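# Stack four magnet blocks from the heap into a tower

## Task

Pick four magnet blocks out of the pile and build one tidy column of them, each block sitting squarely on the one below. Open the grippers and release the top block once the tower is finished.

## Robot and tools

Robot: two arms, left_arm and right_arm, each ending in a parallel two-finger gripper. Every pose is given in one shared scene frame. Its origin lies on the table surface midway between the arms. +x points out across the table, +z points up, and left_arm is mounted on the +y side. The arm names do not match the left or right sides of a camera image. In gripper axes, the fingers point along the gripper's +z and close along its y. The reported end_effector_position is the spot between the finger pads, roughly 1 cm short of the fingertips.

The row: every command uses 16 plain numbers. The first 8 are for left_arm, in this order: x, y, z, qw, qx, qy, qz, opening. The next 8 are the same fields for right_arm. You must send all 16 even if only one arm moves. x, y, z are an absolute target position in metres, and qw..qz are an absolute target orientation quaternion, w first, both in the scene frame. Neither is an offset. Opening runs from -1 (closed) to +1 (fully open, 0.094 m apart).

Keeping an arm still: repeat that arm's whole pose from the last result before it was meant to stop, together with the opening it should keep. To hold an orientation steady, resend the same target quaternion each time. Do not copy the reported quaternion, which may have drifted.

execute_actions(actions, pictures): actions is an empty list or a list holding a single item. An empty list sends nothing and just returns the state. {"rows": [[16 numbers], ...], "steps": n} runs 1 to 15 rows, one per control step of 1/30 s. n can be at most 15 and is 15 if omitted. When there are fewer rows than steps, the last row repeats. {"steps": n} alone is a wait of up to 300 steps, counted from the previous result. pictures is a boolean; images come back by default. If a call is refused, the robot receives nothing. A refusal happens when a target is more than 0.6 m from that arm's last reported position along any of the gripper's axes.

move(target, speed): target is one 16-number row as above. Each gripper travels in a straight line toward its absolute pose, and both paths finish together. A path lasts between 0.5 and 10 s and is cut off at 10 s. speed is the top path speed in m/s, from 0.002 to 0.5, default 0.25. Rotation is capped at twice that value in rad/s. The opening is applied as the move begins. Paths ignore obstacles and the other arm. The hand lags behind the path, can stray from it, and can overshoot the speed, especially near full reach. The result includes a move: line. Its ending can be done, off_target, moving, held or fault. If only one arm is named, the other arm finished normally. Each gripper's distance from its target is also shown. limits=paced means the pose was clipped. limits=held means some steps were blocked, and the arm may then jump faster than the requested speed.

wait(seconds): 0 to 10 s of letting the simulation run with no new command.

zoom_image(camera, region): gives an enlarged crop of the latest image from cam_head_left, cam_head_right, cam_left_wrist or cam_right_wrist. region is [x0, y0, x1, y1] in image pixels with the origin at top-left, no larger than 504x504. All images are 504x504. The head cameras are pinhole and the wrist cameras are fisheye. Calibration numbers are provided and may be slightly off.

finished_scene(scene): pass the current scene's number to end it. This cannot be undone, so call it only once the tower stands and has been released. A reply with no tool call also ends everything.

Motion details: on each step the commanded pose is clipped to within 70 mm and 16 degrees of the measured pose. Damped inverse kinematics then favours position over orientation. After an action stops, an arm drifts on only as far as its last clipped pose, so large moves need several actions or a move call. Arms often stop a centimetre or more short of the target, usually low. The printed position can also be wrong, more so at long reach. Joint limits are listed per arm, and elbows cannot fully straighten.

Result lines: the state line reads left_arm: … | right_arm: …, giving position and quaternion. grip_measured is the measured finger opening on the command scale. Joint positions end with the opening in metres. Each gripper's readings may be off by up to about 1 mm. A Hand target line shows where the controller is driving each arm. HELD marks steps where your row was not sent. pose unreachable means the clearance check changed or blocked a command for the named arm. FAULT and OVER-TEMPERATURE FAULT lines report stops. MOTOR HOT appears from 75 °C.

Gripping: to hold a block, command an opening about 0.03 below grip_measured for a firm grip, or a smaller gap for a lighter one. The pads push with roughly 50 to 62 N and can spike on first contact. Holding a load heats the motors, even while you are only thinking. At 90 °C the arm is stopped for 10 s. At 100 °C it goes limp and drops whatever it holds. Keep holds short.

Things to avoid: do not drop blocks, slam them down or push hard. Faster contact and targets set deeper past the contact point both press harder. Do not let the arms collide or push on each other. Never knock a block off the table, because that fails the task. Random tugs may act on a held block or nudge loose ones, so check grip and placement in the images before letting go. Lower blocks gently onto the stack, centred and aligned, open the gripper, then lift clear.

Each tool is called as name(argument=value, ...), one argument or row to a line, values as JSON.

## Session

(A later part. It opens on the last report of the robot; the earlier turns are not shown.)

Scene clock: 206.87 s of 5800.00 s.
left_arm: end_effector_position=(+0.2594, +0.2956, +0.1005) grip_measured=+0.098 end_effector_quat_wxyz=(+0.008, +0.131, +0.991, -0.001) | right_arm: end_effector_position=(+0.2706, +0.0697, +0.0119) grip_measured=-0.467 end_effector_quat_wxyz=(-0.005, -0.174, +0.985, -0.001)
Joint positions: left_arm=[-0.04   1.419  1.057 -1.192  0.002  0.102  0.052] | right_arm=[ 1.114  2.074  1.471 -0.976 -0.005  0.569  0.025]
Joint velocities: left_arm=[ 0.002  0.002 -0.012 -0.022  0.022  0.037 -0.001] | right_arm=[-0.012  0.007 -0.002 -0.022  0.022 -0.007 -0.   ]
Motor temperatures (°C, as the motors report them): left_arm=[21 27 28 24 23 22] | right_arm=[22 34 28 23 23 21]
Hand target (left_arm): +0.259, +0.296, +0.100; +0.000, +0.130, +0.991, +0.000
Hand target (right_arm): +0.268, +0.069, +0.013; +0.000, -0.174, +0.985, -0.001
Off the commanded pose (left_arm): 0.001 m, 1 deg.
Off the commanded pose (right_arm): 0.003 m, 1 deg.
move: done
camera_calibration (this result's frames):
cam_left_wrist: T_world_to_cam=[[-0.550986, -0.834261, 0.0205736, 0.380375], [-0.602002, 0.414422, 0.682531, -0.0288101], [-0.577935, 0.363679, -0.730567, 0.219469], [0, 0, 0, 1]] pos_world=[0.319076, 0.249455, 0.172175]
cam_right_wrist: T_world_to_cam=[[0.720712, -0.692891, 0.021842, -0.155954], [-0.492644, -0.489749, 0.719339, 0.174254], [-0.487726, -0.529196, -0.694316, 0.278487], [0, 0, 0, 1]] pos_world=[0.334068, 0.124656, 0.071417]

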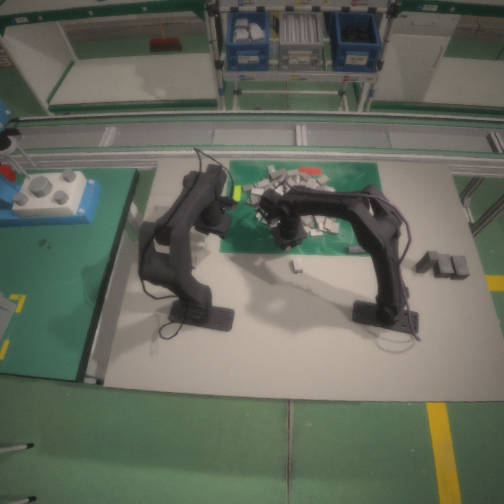

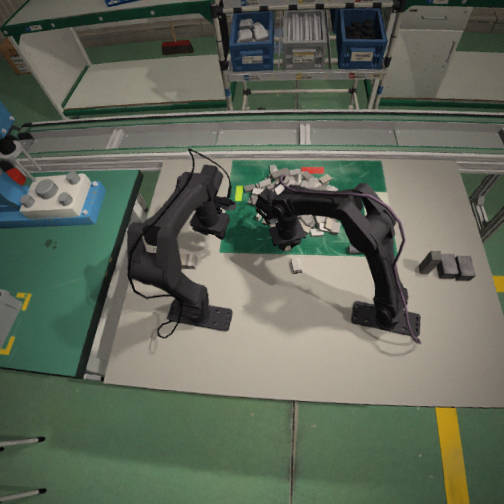

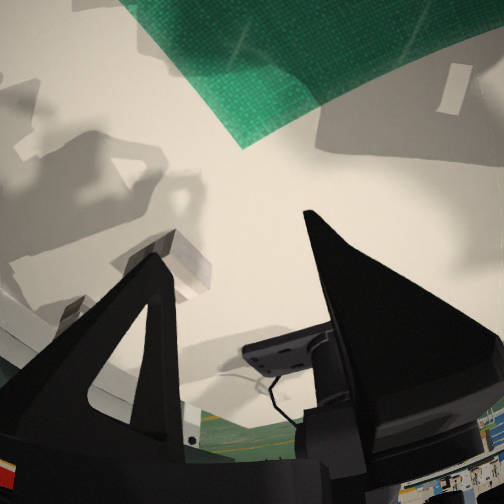

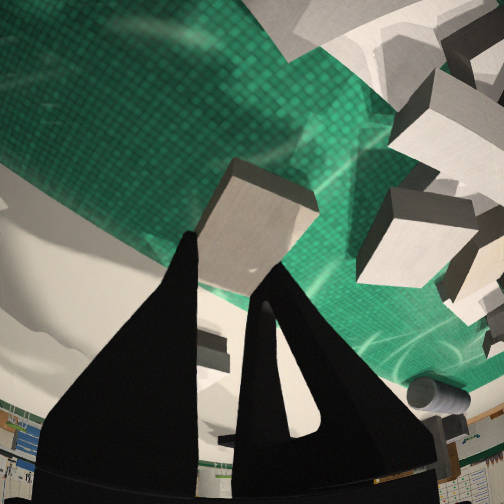

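move(
  target=[0.2595,0.2955,0.10,0,0.1305,0.9914,0,0.1, 0.2706,0.0697,0.012,0,-0.1736,0.9848,0,-0.25],
  speed=0.02,
)

move(
  target=[0.2595,0.2955,0.10,0,0.1305,0.9914,0,0.1, 0.290,0.0765,0.012,0,-0.1736,0.9848,0,-0.25],
  speed=0.025,
)

move(
  target=[0.2595,0.2955,0.10,0,0.1305,0.9914,0,0.1, 0.290,0.0765,0.012,0,-0.1736,0.9848,0,-0.5],
  speed=0.02,
)

Scene clock: 211.67 s of 5800.00 s.
left_arm: end_effector_position=(+0.2594, +0.2956, +0.1005) grip_measured=+0.098 end_effector_quat_wxyz=(+0.008, +0.131, +0.991, -0.001) | right_arm: end_effector_position=(+0.2706, +0.0697, +0.0119) grip_measured=-0.252 end_effector_quat_wxyz=(-0.005, -0.174, +0.985, -0.001)
Joint positions: left_arm=[-0.04   1.419  1.057 -1.192  0.002  0.102  0.052] | right_arm=[ 1.114  2.074  1.471 -0.976 -0.005  0.57   0.035]
Joint velocities: left_arm=[-0.022 -0.012  0.007 -0.081 -0.022  0.007 -0.   ] | right_arm=[ 0.007 -0.012  0.007 -0.051 -0.037 -0.066  0.001]
Motor temperatures (°C, as the motors report them): left_arm=[21 26 28 24 23 22] | right_arm=[22 35 28 23 23 21]
Hand target (left_arm): +0.259, +0.296, +0.100; +0.000, +0.130, +0.991, +0.000
Hand target (right_arm): +0.271, +0.070, +0.012; -0.000, -0.174, +0.985, -0.000
Off the commanded pose (left_arm): 0.001 m, 1 deg.
Off the commanded pose (right_arm): 0.000 m, 1 deg.
After step 90, 1.10 s passed at rest.
move: done
camera_calibration (this result's frames):
cam_left_wrist: T_world_to_cam=[[-0.550986, -0.834261, 0.0205736, 0.380375], [-0.602002, 0.414422, 0.682531, -0.0288101], [-0.577935, 0.363679, -0.730567, 0.219469], [0, 0, 0, 1]] pos_world=[0.319076, 0.249455, 0.172175]
cam_right_wrist: T_world_to_cam=[[0.719654, -0.693989, 0.0218556, -0.155591], [-0.493394, -0.488986, 0.719343, 0.174404], [-0.488529, -0.528461, -0.694311, 0.278653], [0, 0, 0, 1]] pos_world=[0.334152, 0.12456, 0.0714166]

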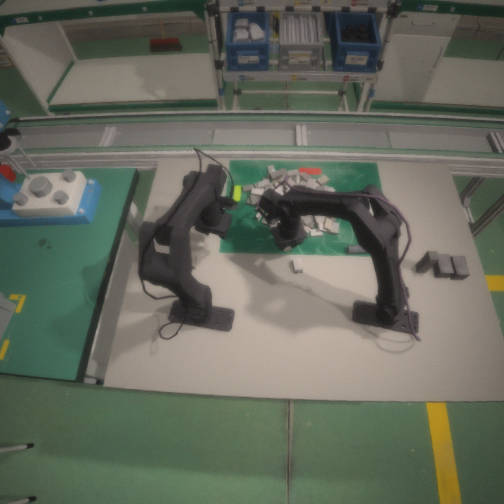

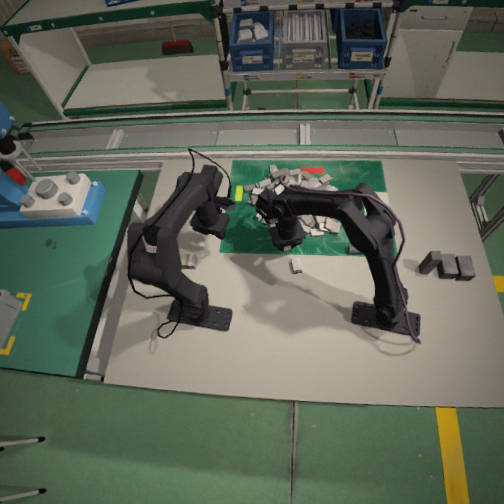

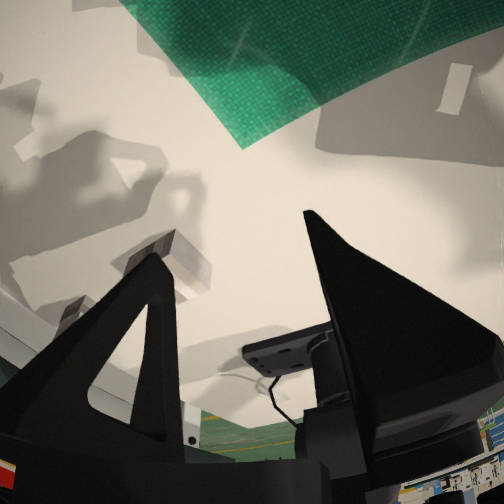

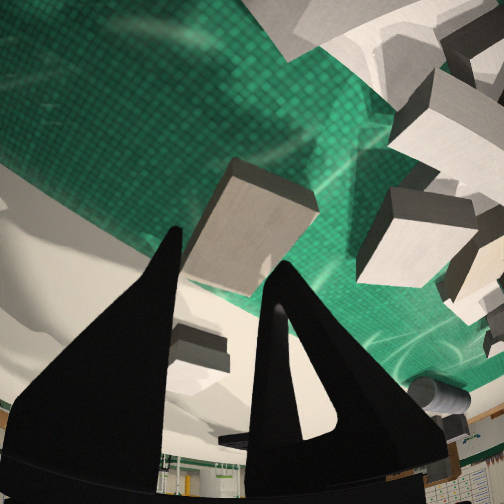

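Scene clock: 212.73 s of 5800.00 s.
left_arm: end_effector_position=(+0.2594, +0.2956, +0.1005) grip_measured=+0.098 end_effector_quat_wxyz=(+0.008, +0.131, +0.991, -0.001) | right_arm: end_effector_position=(+0.2868, +0.0789, +0.0129) grip_measured=-0.252 end_effector_quat_wxyz=(+0.004, -0.173, +0.985, +0.007)
Joint positions: left_arm=[-0.04   1.419  1.057 -1.192  0.002  0.102  0.052] | right_arm=[ 1.096  2.113  1.536 -0.978 -0.005  0.553  0.035]
Joint velocities: left_arm=[-0.002  0.002 -0.022 -0.051  0.022 -0.051 -0.   ] | right_arm=[ 0.007 -0.002 -0.012 -0.022 -0.007 -0.022 -0.   ]
Motor temperatures (°C, as the motors report them): left_arm=[21 26 28 24 23 22] | right_arm=[22 35 28 23 23 21]
Hand target (left_arm): +0.259, +0.296, +0.100; +0.000, +0.130, +0.991, +0.000
Hand target (right_arm): +0.290, +0.077, +0.012; +0.000, -0.174, +0.985, +0.001
Off the commanded pose (left_arm): 0.001 m, 1 deg.
Off the commanded pose (right_arm): 0.004 m, 1 deg.
move: done
camera_calibration (this result's frames):
cam_left_wrist: T_world_to_cam=[[-0.550986, -0.834261, 0.0205736, 0.380375], [-0.602002, 0.414422, 0.682531, -0.0288101], [-0.577935, 0.363679, -0.730567, 0.219469], [0, 0, 0, 1]] pos_world=[0.319076, 0.249455, 0.172175]
cam_right_wrist: T_world_to_cam=[[0.718558, -0.695197, 0.0193645, -0.160432], [-0.50435, -0.501722, 0.702785, 0.190506], [-0.478859, -0.514759, -0.711139, 0.28843], [0, 0, 0, 1]] pos_world=[0.349478, 0.132521, 0.0743353]

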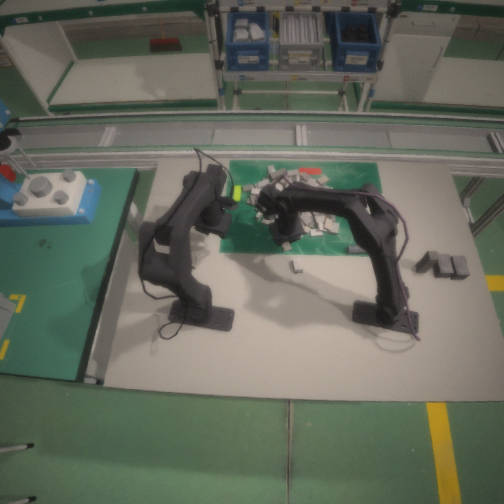

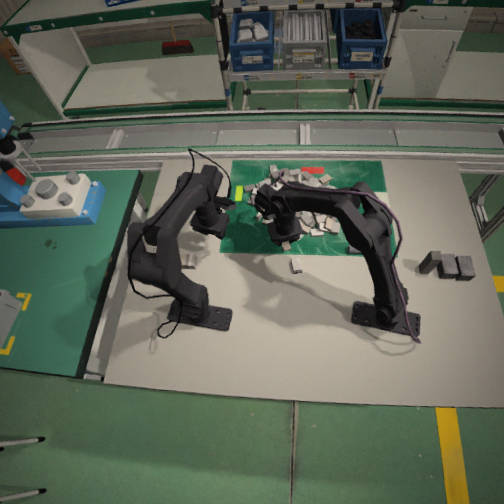

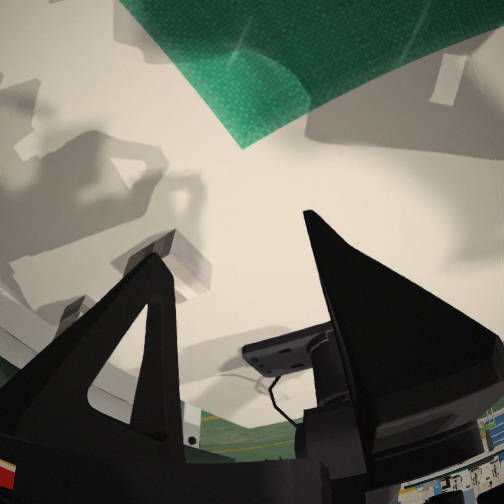

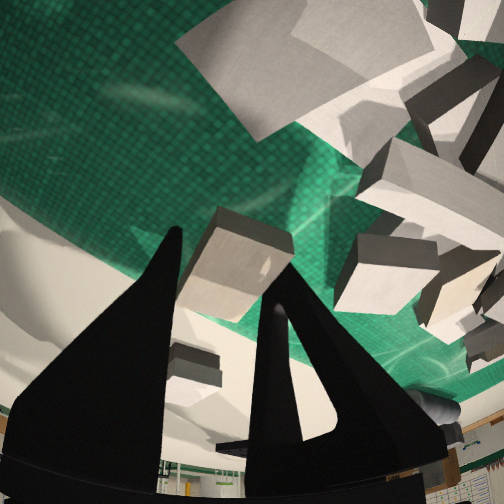

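Scene clock: 213.43 s of 5800.00 s.
left_arm: end_effector_position=(+0.2594, +0.2956, +0.1005) grip_measured=+0.098 end_effector_quat_wxyz=(+0.008, +0.131, +0.991, -0.001) | right_arm: end_effector_position=(+0.2868, +0.0788, +0.0129) grip_measured=-0.470 end_effector_quat_wxyz=(+0.004, -0.174, +0.985, +0.007)
Joint positions: left_arm=[-0.04   1.419  1.057 -1.192  0.002  0.102  0.052] | right_arm=[ 1.096  2.113  1.536 -0.978 -0.005  0.552  0.025]
Joint velocities: left_arm=[-0.002  0.017 -0.002  0.051 -0.007 -0.007  0.   ] | right_arm=[-0.017 -0.012  0.002 -0.022 -0.081 -0.007 -0.   ]
Motor temperatures (°C, as the motors report them): left_arm=[21 26 28 24 23 22] | right_arm=[22 36 28 23 23 21]
Hand target (left_arm): +0.259, +0.296, +0.100; +0.000, +0.130, +0.991, +0.000
Hand target (right_arm): +0.290, +0.077, +0.012; +0.000, -0.174, +0.985, +0.000
Off the commanded pose (left_arm): 0.001 m, 1 deg.
Off the commanded pose (right_arm): 0.004 m, 1 deg.
move: done
camera_calibration (this result's frames):
cam_left_wrist: T_world_to_cam=[[-0.550986, -0.834261, 0.0205736, 0.380375], [-0.602002, 0.414422, 0.682531, -0.0288101], [-0.577935, 0.363679, -0.730567, 0.219469], [0, 0, 0, 1]] pos_world=[0.319076, 0.249455, 0.172175]
cam_right_wrist: T_world_to_cam=[[0.719343, -0.694374, 0.0197608, -0.160794], [-0.504, -0.502125, 0.702748, 0.190445], [-0.478047, -0.515476, -0.711165, 0.288258], [0, 0, 0, 1]] pos_world=[0.349451, 0.132566, 0.0743418]

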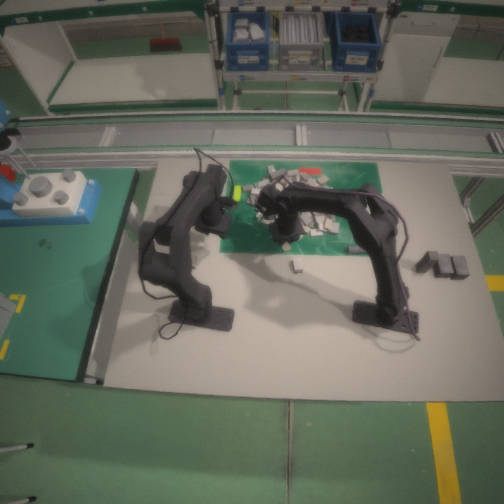

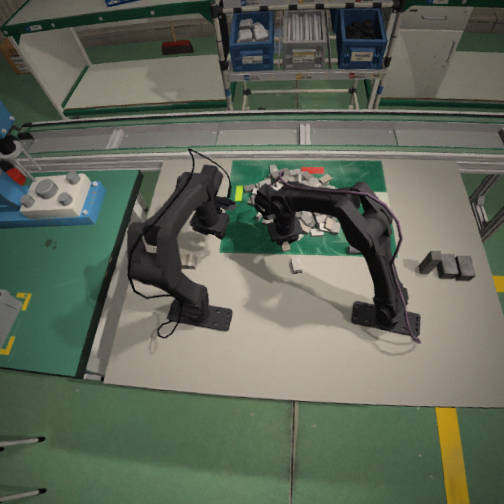

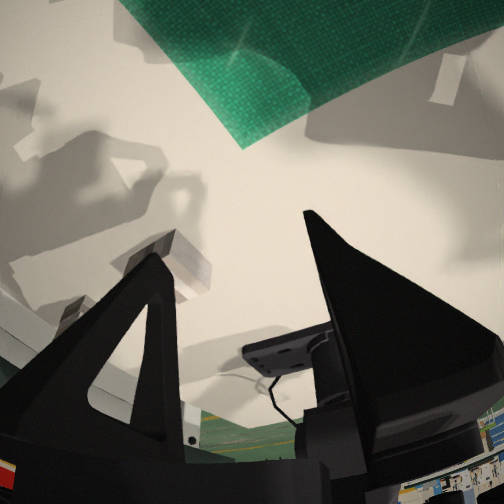

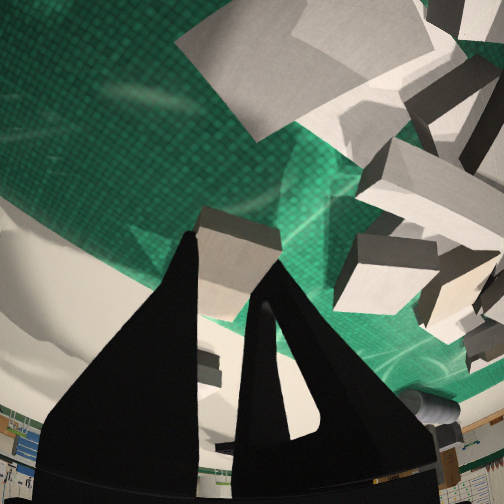

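move(
  target=[0.2595,0.2955,0.10,0,0.1305,0.9914,0,0.1, 0.28,0.075,0.06,0,-0.1736,0.9848,0,-0.5],
  speed=0.08,
)

move(
  target=[0.2595,0.2955,0.10,0,0.1305,0.9914,0,0.1, 0.211,0.036,0.046,0,-0.1045,0.9945,0,-0.5],
  speed=0.08,
)

Scene clock: 216.23 s of 5800.00 s.
left_arm: end_effector_position=(+0.2594, +0.2956, +0.1005) grip_measured=+0.098 end_effector_quat_wxyz=(+0.008, +0.131, +0.991, -0.001) | right_arm: end_effector_position=(+0.2815, +0.0720, +0.0505) grip_measured=-0.470 end_effector_quat_wxyz=(-0.006, -0.172, +0.985, -0.002)
Joint positions: left_arm=[-0.04   1.419  1.057 -1.192  0.002  0.102  0.052] | right_arm=[ 1.096  2.067  1.62  -1.136 -0.005  0.555  0.025]
Joint velocities: left_arm=[-0.012 -0.012 -0.022 -0.066 -0.037  0.095  0.   ] | right_arm=[ 0.007  0.007 -0.022 -0.066 -0.081 -0.022  0.001]
Motor temperatures (°C, as the motors report them): left_arm=[21 26 28 24 23 22] | right_arm=[22 36 28 23 23 21]
Hand target (left_arm): +0.259, +0.296, +0.100; +0.000, +0.130, +0.991, +0.000
Hand target (right_arm): +0.280, +0.075, +0.060; -0.000, -0.174, +0.985, -0.000
Off the commanded pose (left_arm): 0.001 m, 1 deg.
Off the commanded pose (right_arm): 0.010 m, 1 deg.
move: done
camera_calibration (this result's frames):
cam_left_wrist: T_world_to_cam=[[-0.550986, -0.834261, 0.0205736, 0.380375], [-0.602002, 0.414422, 0.682531, -0.0288101], [-0.577935, 0.363679, -0.730567, 0.219469], [0, 0, 0, 1]] pos_world=[0.319076, 0.249455, 0.172175]
cam_right_wrist: T_world_to_cam=[[0.717847, -0.695838, 0.0224775, -0.162], [-0.493167, -0.485447, 0.721892, 0.152617], [-0.491408, -0.529293, -0.691641, 0.312734], [0, 0, 0, 1]] pos_world=[0.345237, 0.126889, 0.109768]

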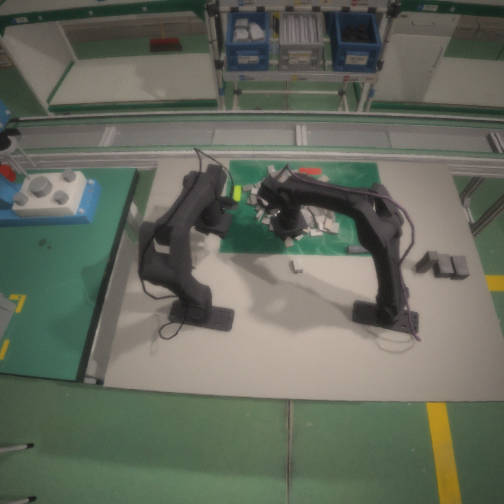

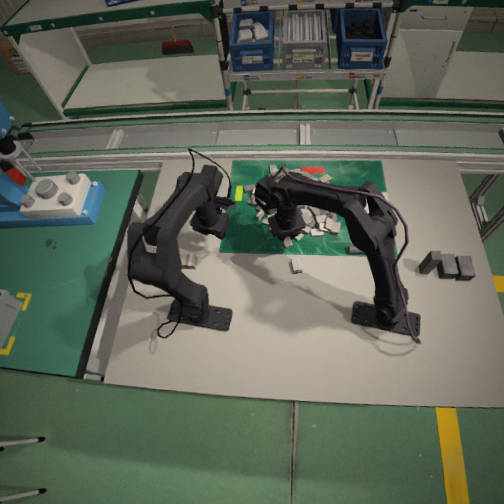

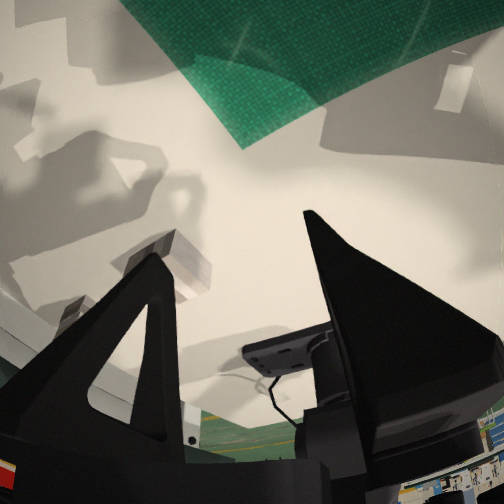

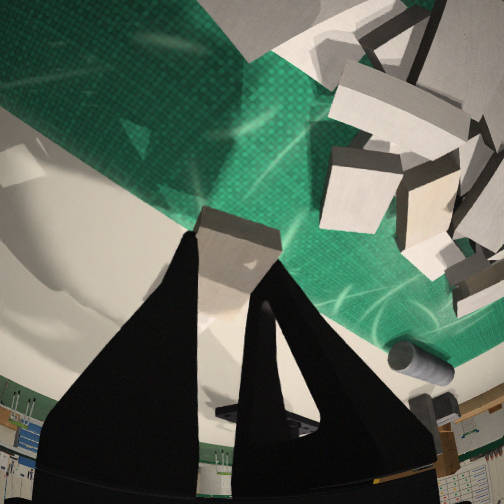

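Scene clock: 217.70 s of 5800.00 s.
left_arm: end_effector_position=(+0.2594, +0.2956, +0.1005) grip_measured=+0.098 end_effector_quat_wxyz=(+0.008, +0.131, +0.991, -0.001) | right_arm: end_effector_position=(+0.2126, +0.0347, +0.0449) grip_measured=-0.469 end_effector_quat_wxyz=(-0.007, -0.106, +0.994, -0.005)
Joint positions: left_arm=[-0.04   1.419  1.057 -1.192  0.002  0.102  0.052] | right_arm=[ 1.193  1.817  1.248 -1.018 -0.005  0.786  0.025]
Joint velocities: left_arm=[ 0.012 -0.007  0.002 -0.051 -0.037 -0.007  0.001] | right_arm=[ 0.002  0.012 -0.012 -0.066 -0.037  0.007 -0.001]
Motor temperatures (°C, as the motors report them): left_arm=[21 26 28 24 23 22] | right_arm=[22 36 28 23 23 21]
Hand target (left_arm): +0.259, +0.296, +0.100; +0.000, +0.130, +0.991, +0.000
Hand target (right_arm): +0.212, +0.035, +0.047; +0.001, -0.104, +0.995, -0.001
Off the commanded pose (left_arm): 0.001 m, 1 deg.
Off the commanded pose (right_arm): 0.002 m, 1 deg.
move: done
camera_calibration (this result's frames):
cam_left_wrist: T_world_to_cam=[[-0.550986, -0.834261, 0.0205736, 0.380375], [-0.602002, 0.414422, 0.682531, -0.0288101], [-0.577935, 0.363679, -0.730567, 0.219469], [0, 0, 0, 1]] pos_world=[0.319076, 0.249455, 0.172175]
cam_right_wrist: T_world_to_cam=[[0.618563, -0.785282, 0.0267005, -0.114382], [-0.553118, -0.41105, 0.724637, 0.114617], [-0.558069, -0.463002, -0.688614, 0.26697], [0, 0, 0, 1]] pos_world=[0.283137, 0.0808991, 0.103838]

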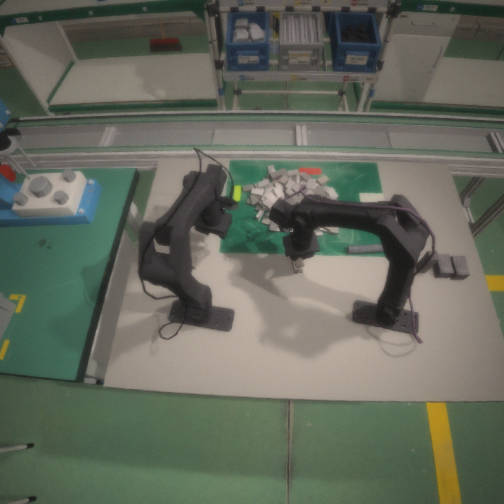

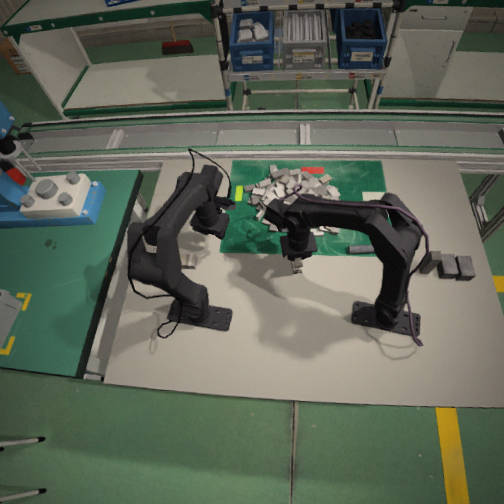

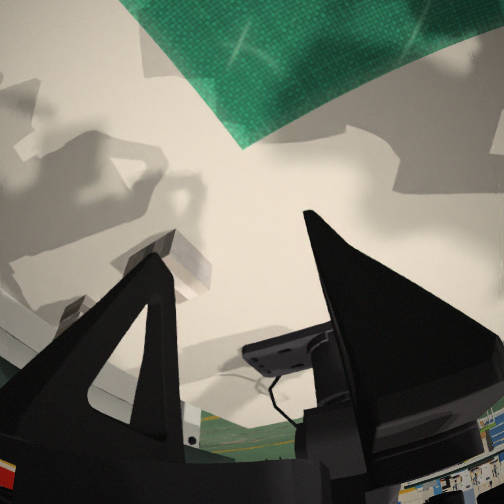

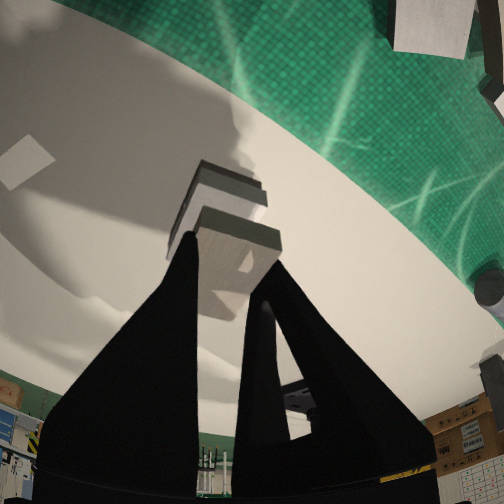

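zoom_image(
  camera="cam_right_wrist",
  region=[150, 140, 310, 300],
)

Region (150, 140, 310, 300) of cam_right_wrist's 504x504 image, scaled by 3.150, with more detail than that image has.

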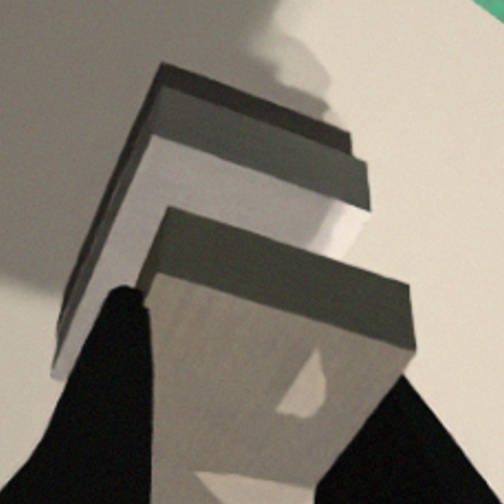

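move(
  target=[0.2595,0.2955,0.10,0,0.1305,0.9914,0,0.1, 0.211,0.037,0.031,0,-0.1045,0.9945,0,-0.5],
  speed=0.015,
)

zoom_image(
  camera="cam_right_wrist",
  region=[150, 140, 310, 300],
)

Scene clock: 221.87 s of 5800.00 s.
left_arm: end_effector_position=(+0.2594, +0.2956, +0.1005) grip_measured=+0.098 end_effector_quat_wxyz=(+0.008, +0.131, +0.991, -0.001) | right_arm: end_effector_position=(+0.2141, +0.0371, +0.0367) grip_measured=-0.469 end_effector_quat_wxyz=(+0.000, -0.103, +0.995, +0.004)
Joint positions: left_arm=[-0.04   1.419  1.057 -1.192  0.002  0.102  0.052] | right_arm=[ 1.193  1.817  1.214 -0.961 -0.005  0.792  0.025]
Joint velocities: left_arm=[-0.012 -0.007 -0.012  0.037  0.037 -0.007  0.001] | right_arm=[-0.027 -0.002 -0.002  0.037 -0.037 -0.066  0.   ]
Motor temperatures (°C, as the motors report them): left_arm=[21 26 28 24 23 22] | right_arm=[22 36 28 23 23 21]
Hand target (left_arm): +0.259, +0.296, +0.100; +0.000, +0.130, +0.991, +0.000
Hand target (right_arm): +0.211, +0.037, +0.031; +0.000, -0.105, +0.995, -0.000
Off the commanded pose (left_arm): 0.001 m, 1 deg.
Off the commanded pose (right_arm): 0.007 m, 1 deg.
move: done
camera_calibration (this result's frames):
cam_left_wrist: T_world_to_cam=[[-0.550986, -0.834261, 0.0205736, 0.380375], [-0.602002, 0.414422, 0.682531, -0.0288101], [-0.577935, 0.363679, -0.730567, 0.219469], [0, 0, 0, 1]] pos_world=[0.319076, 0.249455, 0.172175]
cam_right_wrist: T_world_to_cam=[[0.613468, -0.789489, 0.0191043, -0.111711], [-0.564707, -0.421634, 0.709458, 0.125815], [-0.552054, -0.446018, -0.704489, 0.261977], [0, 0, 0, 1]] pos_world=[0.284205, 0.0816996, 0.0974334]

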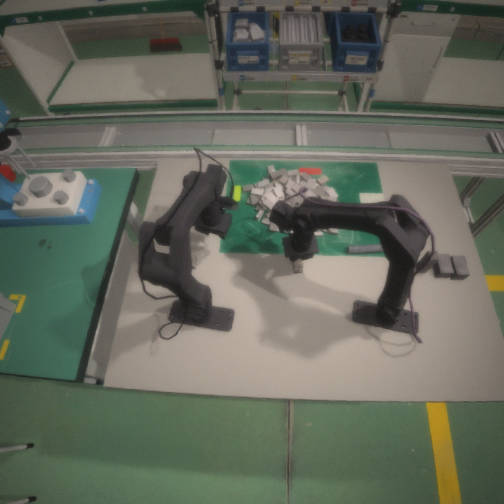

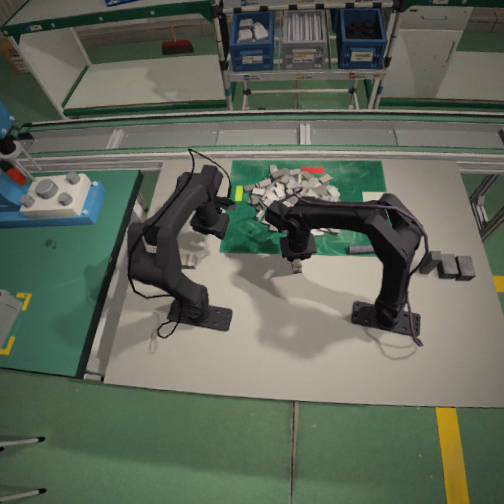

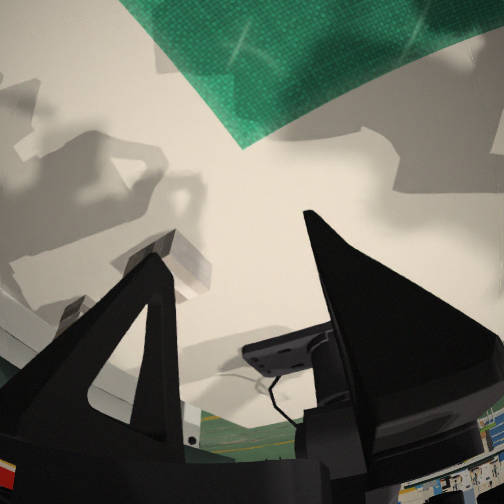

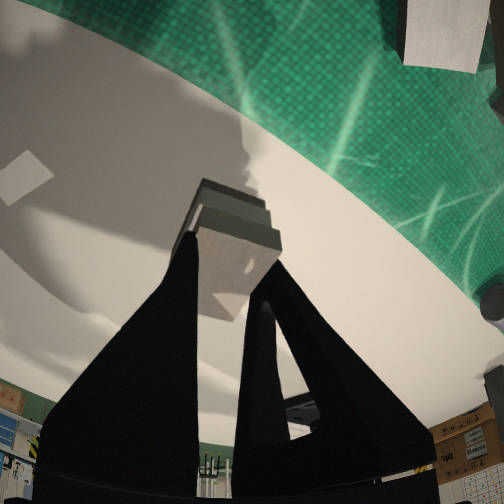

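Region (150, 140, 310, 300) of cam_right_wrist's 504x504 image, scaled by 3.150, with more detail than that image has.

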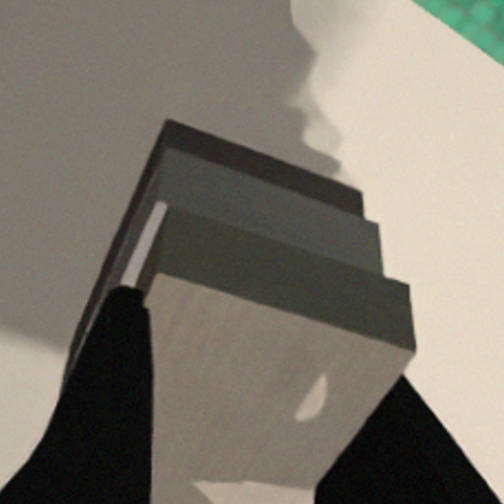

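move(
  target=[0.2595,0.2955,0.10,0,0.1305,0.9914,0,0.1, 0.206,0.039,0.031,0,-0.1045,0.9945,0,-0.5],
  speed=0.01,
)

zoom_image(
  camera="cam_right_wrist",
  region=[150, 140, 310, 300],
)

Scene clock: 224.67 s of 5800.00 s.
left_arm: end_effector_position=(+0.2594, +0.2956, +0.1005) grip_measured=+0.098 end_effector_quat_wxyz=(+0.008, +0.131, +0.991, -0.001) | right_arm: end_effector_position=(+0.2091, +0.0412, +0.0367) grip_measured=-0.469 end_effector_quat_wxyz=(+0.001, -0.105, +0.994, +0.006)
Joint positions: left_arm=[-0.04   1.419  1.057 -1.192  0.002  0.102  0.052] | right_arm=[ 1.213  1.817  1.214 -0.957 -0.005  0.808  0.025]
Joint velocities: left_arm=[ 0.022  0.007 -0.012  0.022 -0.051  0.022 -0.001] | right_arm=[-0.002  0.012 -0.007 -0.037  0.037  0.007 -0.001]
Motor temperatures (°C, as the motors report them): left_arm=[21 26 28 24 23 22] | right_arm=[22 36 28 23 23 21]
Hand target (left_arm): +0.259, +0.296, +0.100; +0.000, +0.130, +0.991, +0.000
Hand target (right_arm): +0.206, +0.039, +0.031; +0.000, -0.105, +0.995, -0.000
Off the commanded pose (left_arm): 0.001 m, 1 deg.
Off the commanded pose (right_arm): 0.007 m, 1 deg.
move: done
camera_calibration (this result's frames):
cam_left_wrist: T_world_to_cam=[[-0.550986, -0.834261, 0.0205736, 0.380375], [-0.602002, 0.414422, 0.682531, -0.0288101], [-0.577935, 0.363679, -0.730567, 0.219469], [0, 0, 0, 1]] pos_world=[0.319076, 0.249455, 0.172175]
cam_right_wrist: T_world_to_cam=[[0.616144, -0.787431, 0.0178295, -0.106023], [-0.564432, -0.425638, 0.707283, 0.12492], [-0.549348, -0.445852, -0.706706, 0.260576], [0, 0, 0, 1]] pos_world=[0.278981, 0.0858632, 0.0976871]

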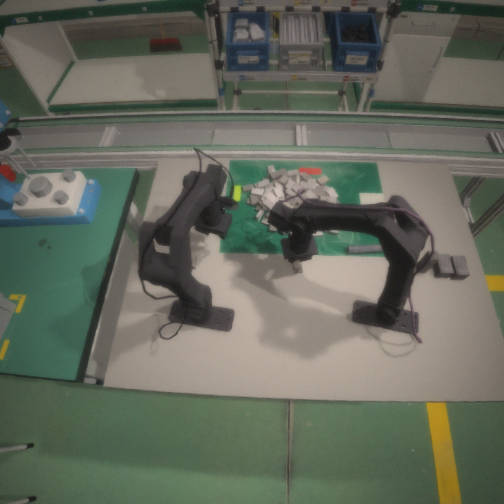

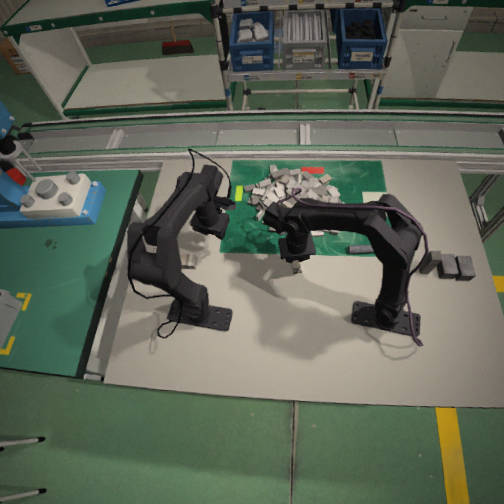

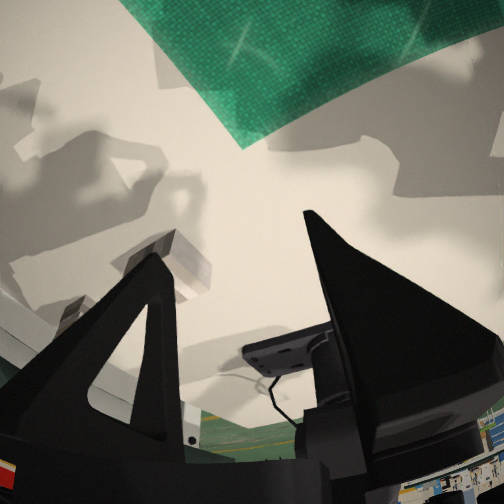

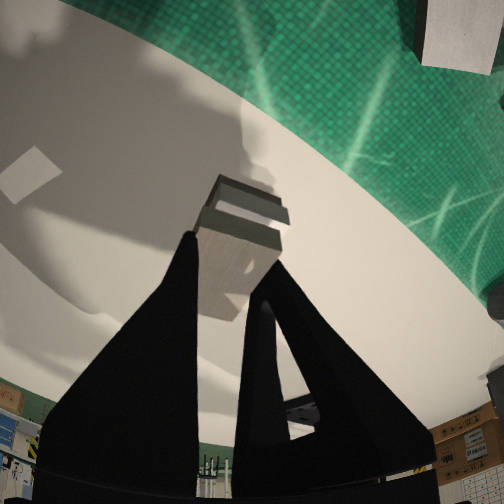

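Region (150, 140, 310, 300) of cam_right_wrist's 504x504 image, scaled by 3.150, with more detail than that image has.

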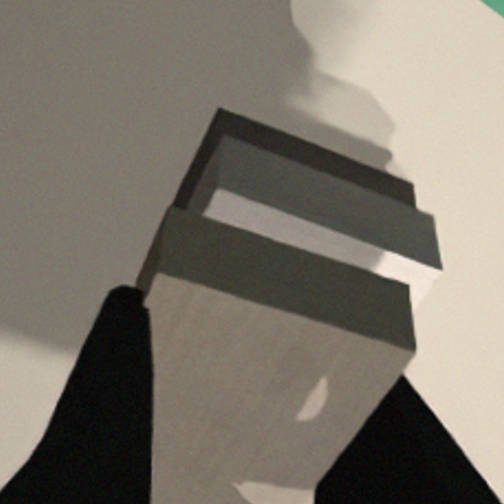

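move(
  target=[0.2595,0.2955,0.10,0,0.1305,0.9914,0,0.1,0.2105,0.038,0.027,0,-0.1045,0.9945,0,-0.5],
  speed=0.02,
)

Scene clock: 232.03 s of 5800.00 s.
left_arm: end_effector_position=(+0.2594, +0.2956, +0.1005) grip_measured=+0.098 end_effector_quat_wxyz=(+0.008, +0.131, +0.991, -0.001) | right_arm: end_effector_position=(+0.2108, +0.0438, +0.0368) grip_measured=-0.469 end_effector_quat_wxyz=(+0.005, -0.104, +0.994, +0.011)
Joint positions: left_arm=[-0.04   1.419  1.057 -1.192  0.002  0.102  0.052] | right_arm=[ 1.213  1.817  1.214 -0.945 -0.005  0.809  0.025]
Joint velocities: left_arm=[-0.007 -0.012 -0.007 -0.051 -0.022  0.066  0.   ] | right_arm=[ 0.007 -0.002  0.012 -0.007 -0.007 -0.051 -0.001]
Motor temperatures (°C, as the motors report them): left_arm=[21 26 29 24 23 22] | right_arm=[22 35 28 23 23 21]
Hand target (left_arm): +0.259, +0.296, +0.100; +0.000, +0.130, +0.991, +0.000
Hand target (right_arm): +0.210, +0.038, +0.027; -0.000, -0.105, +0.995, +0.000
Off the commanded pose (left_arm): 0.001 m, 1 deg.
Off the commanded pose (right_arm): 0.011 m, 1 deg.
After step 90, 3.63 s passed at rest.
move: off_target (right_arm)
camera_calibration (this result's frames):
cam_left_wrist: T_world_to_cam=[[-0.550986, -0.834261, 0.0205736, 0.380375], [-0.602002, 0.414422, 0.682531, -0.0288101], [-0.577935, 0.363679, -0.730567, 0.219469], [0, 0, 0, 1]] pos_world=[0.319076, 0.249455, 0.172175]
cam_right_wrist: T_world_to_cam=[[0.61544, -0.788069, 0.01345, -0.104602], [-0.569398, -0.432741, 0.698943, 0.12861], [-0.544995, -0.437816, -0.715051, 0.261739], [0, 0, 0, 1]] pos_world=[0.280253, 0.0878151, 0.0986723]

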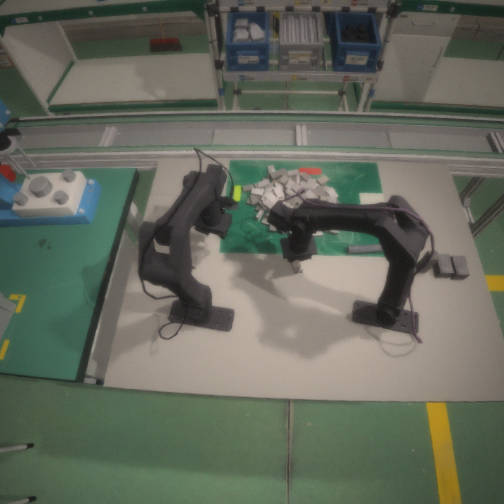

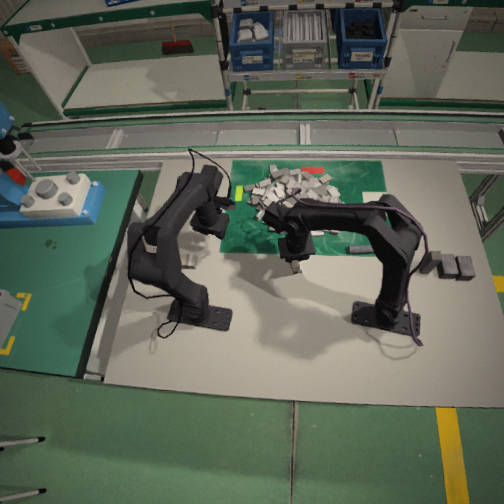

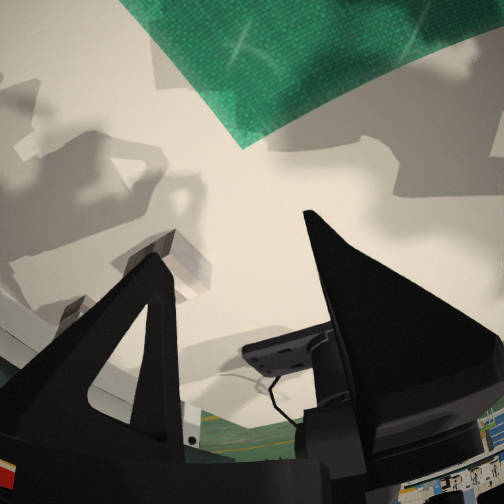

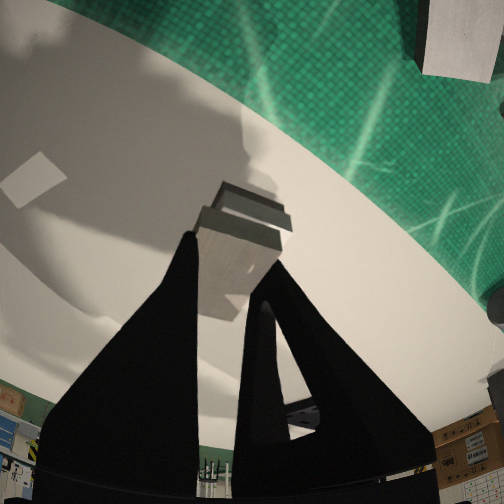

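move(
  target=[0.2595,0.2955,0.10,0,0.1305,0.9914,0,0.1,0.211,0.033,0.05,0,-0.1045,0.9945,0,-0.5],
  speed=0.03,
)

move(
  target=[0.2595,0.2955,0.10,0,0.1305,0.9914,0,0.1,0.211,0.033,0.03,0,-0.1045,0.9945,0,-0.5],
  speed=0.02,
)

Scene clock: 234.73 s of 5800.00 s.
left_arm: end_effector_position=(+0.2594, +0.2956, +0.1005) grip_measured=+0.098 end_effector_quat_wxyz=(+0.008, +0.131, +0.991, -0.001) | right_arm: end_effector_position=(+0.2069, +0.0323, +0.0402) grip_measured=-0.469 end_effector_quat_wxyz=(-0.007, -0.104, +0.995, -0.005)
Joint positions: left_arm=[-0.04   1.419  1.057 -1.192  0.002  0.102  0.052] | right_arm=[ 1.204  1.805  1.214 -0.996 -0.005  0.8    0.025]
Joint velocities: left_arm=[ 0.007 -0.007 -0.002 -0.022 -0.037 -0.066 -0.   ] | right_arm=[-0.007 -0.012  0.002 -0.037  0.037  0.007  0.   ]
Motor temperatures (°C, as the motors report them): left_arm=[21 26 29 24 23 22] | right_arm=[22 35 28 23 23 21]
Hand target (left_arm): +0.259, +0.296, +0.100; +0.000, +0.130, +0.991, +0.000
Hand target (right_arm): +0.211, +0.033, +0.050; -0.000, -0.104, +0.995, +0.000
Off the commanded pose (left_arm): 0.001 m, 1 deg.
Off the commanded pose (right_arm): 0.011 m, 1 deg.
move: off_target (right_arm)
camera_calibration (this result's frames):
cam_left_wrist: T_world_to_cam=[[-0.550986, -0.834261, 0.0205736, 0.380375], [-0.602002, 0.414422, 0.682531, -0.0288101], [-0.577935, 0.363679, -0.730567, 0.219469], [0, 0, 0, 1]] pos_world=[0.319076, 0.249455, 0.172175]
cam_right_wrist: T_world_to_cam=[[0.615571, -0.787612, 0.0272076, -0.111952], [-0.554504, -0.408333, 0.725113, 0.114095], [-0.559998, -0.461445, -0.688092, 0.259772], [0, 0, 0, 1]] pos_world=[0.277652, 0.0782842, 0.0990614]

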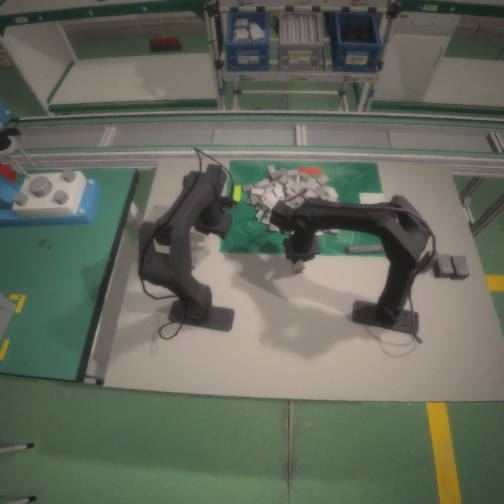

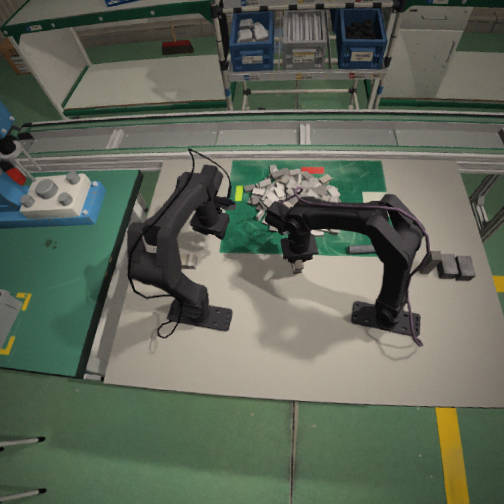

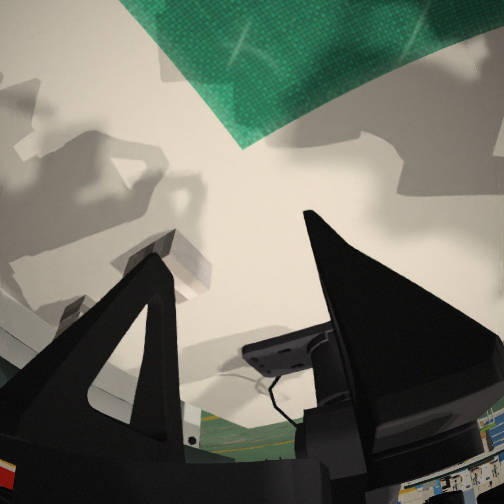

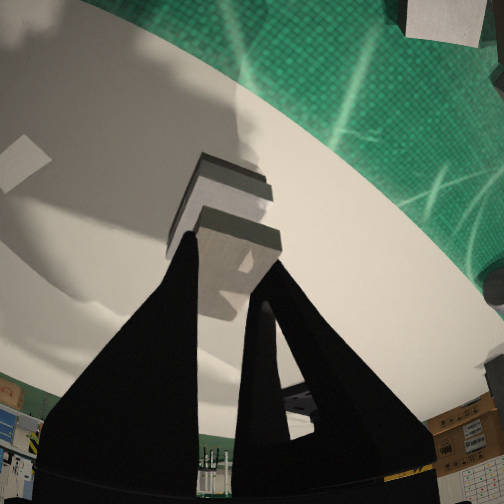

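Scene clock: 235.50 s of 5800.00 s.
left_arm: end_effector_position=(+0.2594, +0.2956, +0.1005) grip_measured=+0.098 end_effector_quat_wxyz=(+0.008, +0.131, +0.991, -0.001) | right_arm: end_effector_position=(+0.2091, +0.0358, +0.0358) grip_measured=-0.469 end_effector_quat_wxyz=(+0.000, -0.104, +0.995, +0.004)
Joint positions: left_arm=[-0.04   1.419  1.057 -1.192  0.002  0.102  0.052] | right_arm=[ 1.204  1.805  1.196 -0.955 -0.005  0.8    0.025]
Joint velocities: left_arm=[ 0.007 -0.002 -0.007 -0.066  0.007  0.081 -0.   ] | right_arm=[ 0.002 -0.007  0.012  0.051 -0.007 -0.037 -0.   ]
Motor temperatures (°C, as the motors report them): left_arm=[21 26 29 24 23 22] | right_arm=[22 35 28 23 23 21]
Hand target (left_arm): +0.259, +0.296, +0.100; +0.000, +0.130, +0.991, +0.000
Hand target (right_arm): +0.211, +0.033, +0.030; -0.000, -0.105, +0.995, -0.000
Off the commanded pose (left_arm): 0.001 m, 1 deg.
Off the commanded pose (right_arm): 0.007 m, 0 deg.
move: done
camera_calibration (this result's frames):
cam_left_wrist: T_world_to_cam=[[-0.550986, -0.834261, 0.0205736, 0.380375], [-0.602002, 0.414422, 0.682531, -0.0288101], [-0.577935, 0.363679, -0.730567, 0.219469], [0, 0, 0, 1]] pos_world=[0.319076, 0.249455, 0.172175]
cam_right_wrist: T_world_to_cam=[[0.615583, -0.787835, 0.0193192, -0.110137], [-0.563239, -0.422682, 0.710002, 0.122799], [-0.551199, -0.447946, -0.703935, 0.257881], [0, 0, 0, 1]] pos_world=[0.279108, 0.080652, 0.0964719]

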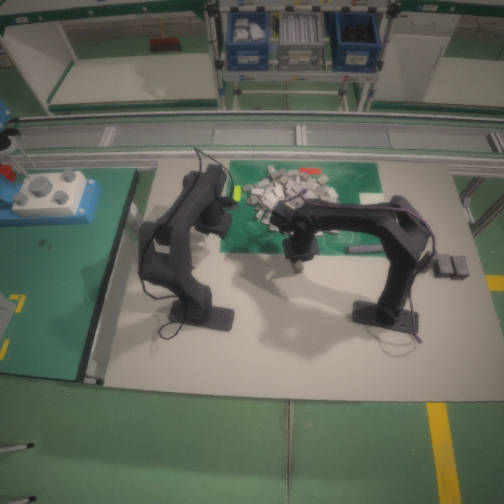

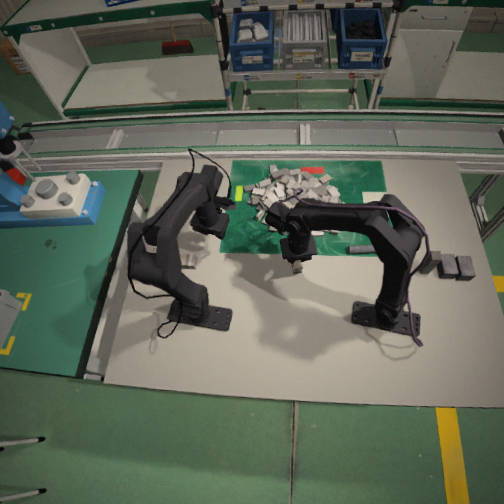

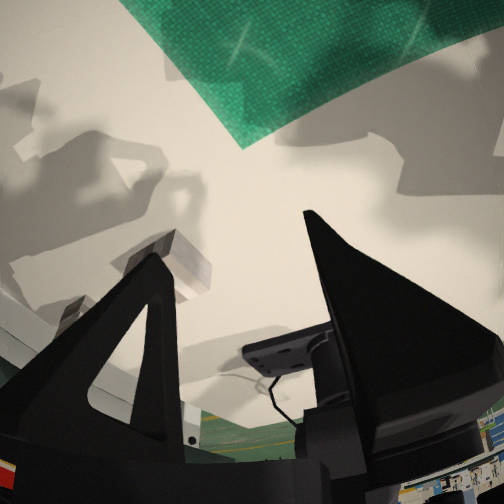

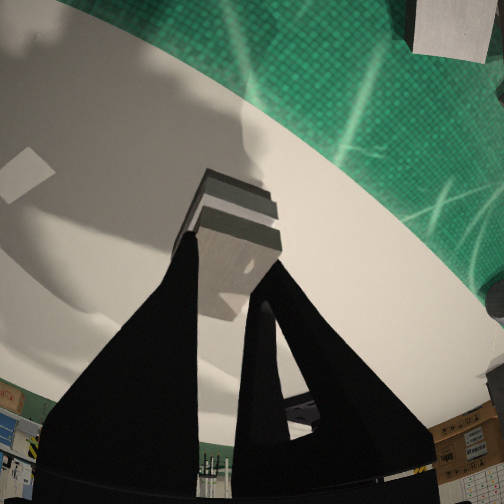

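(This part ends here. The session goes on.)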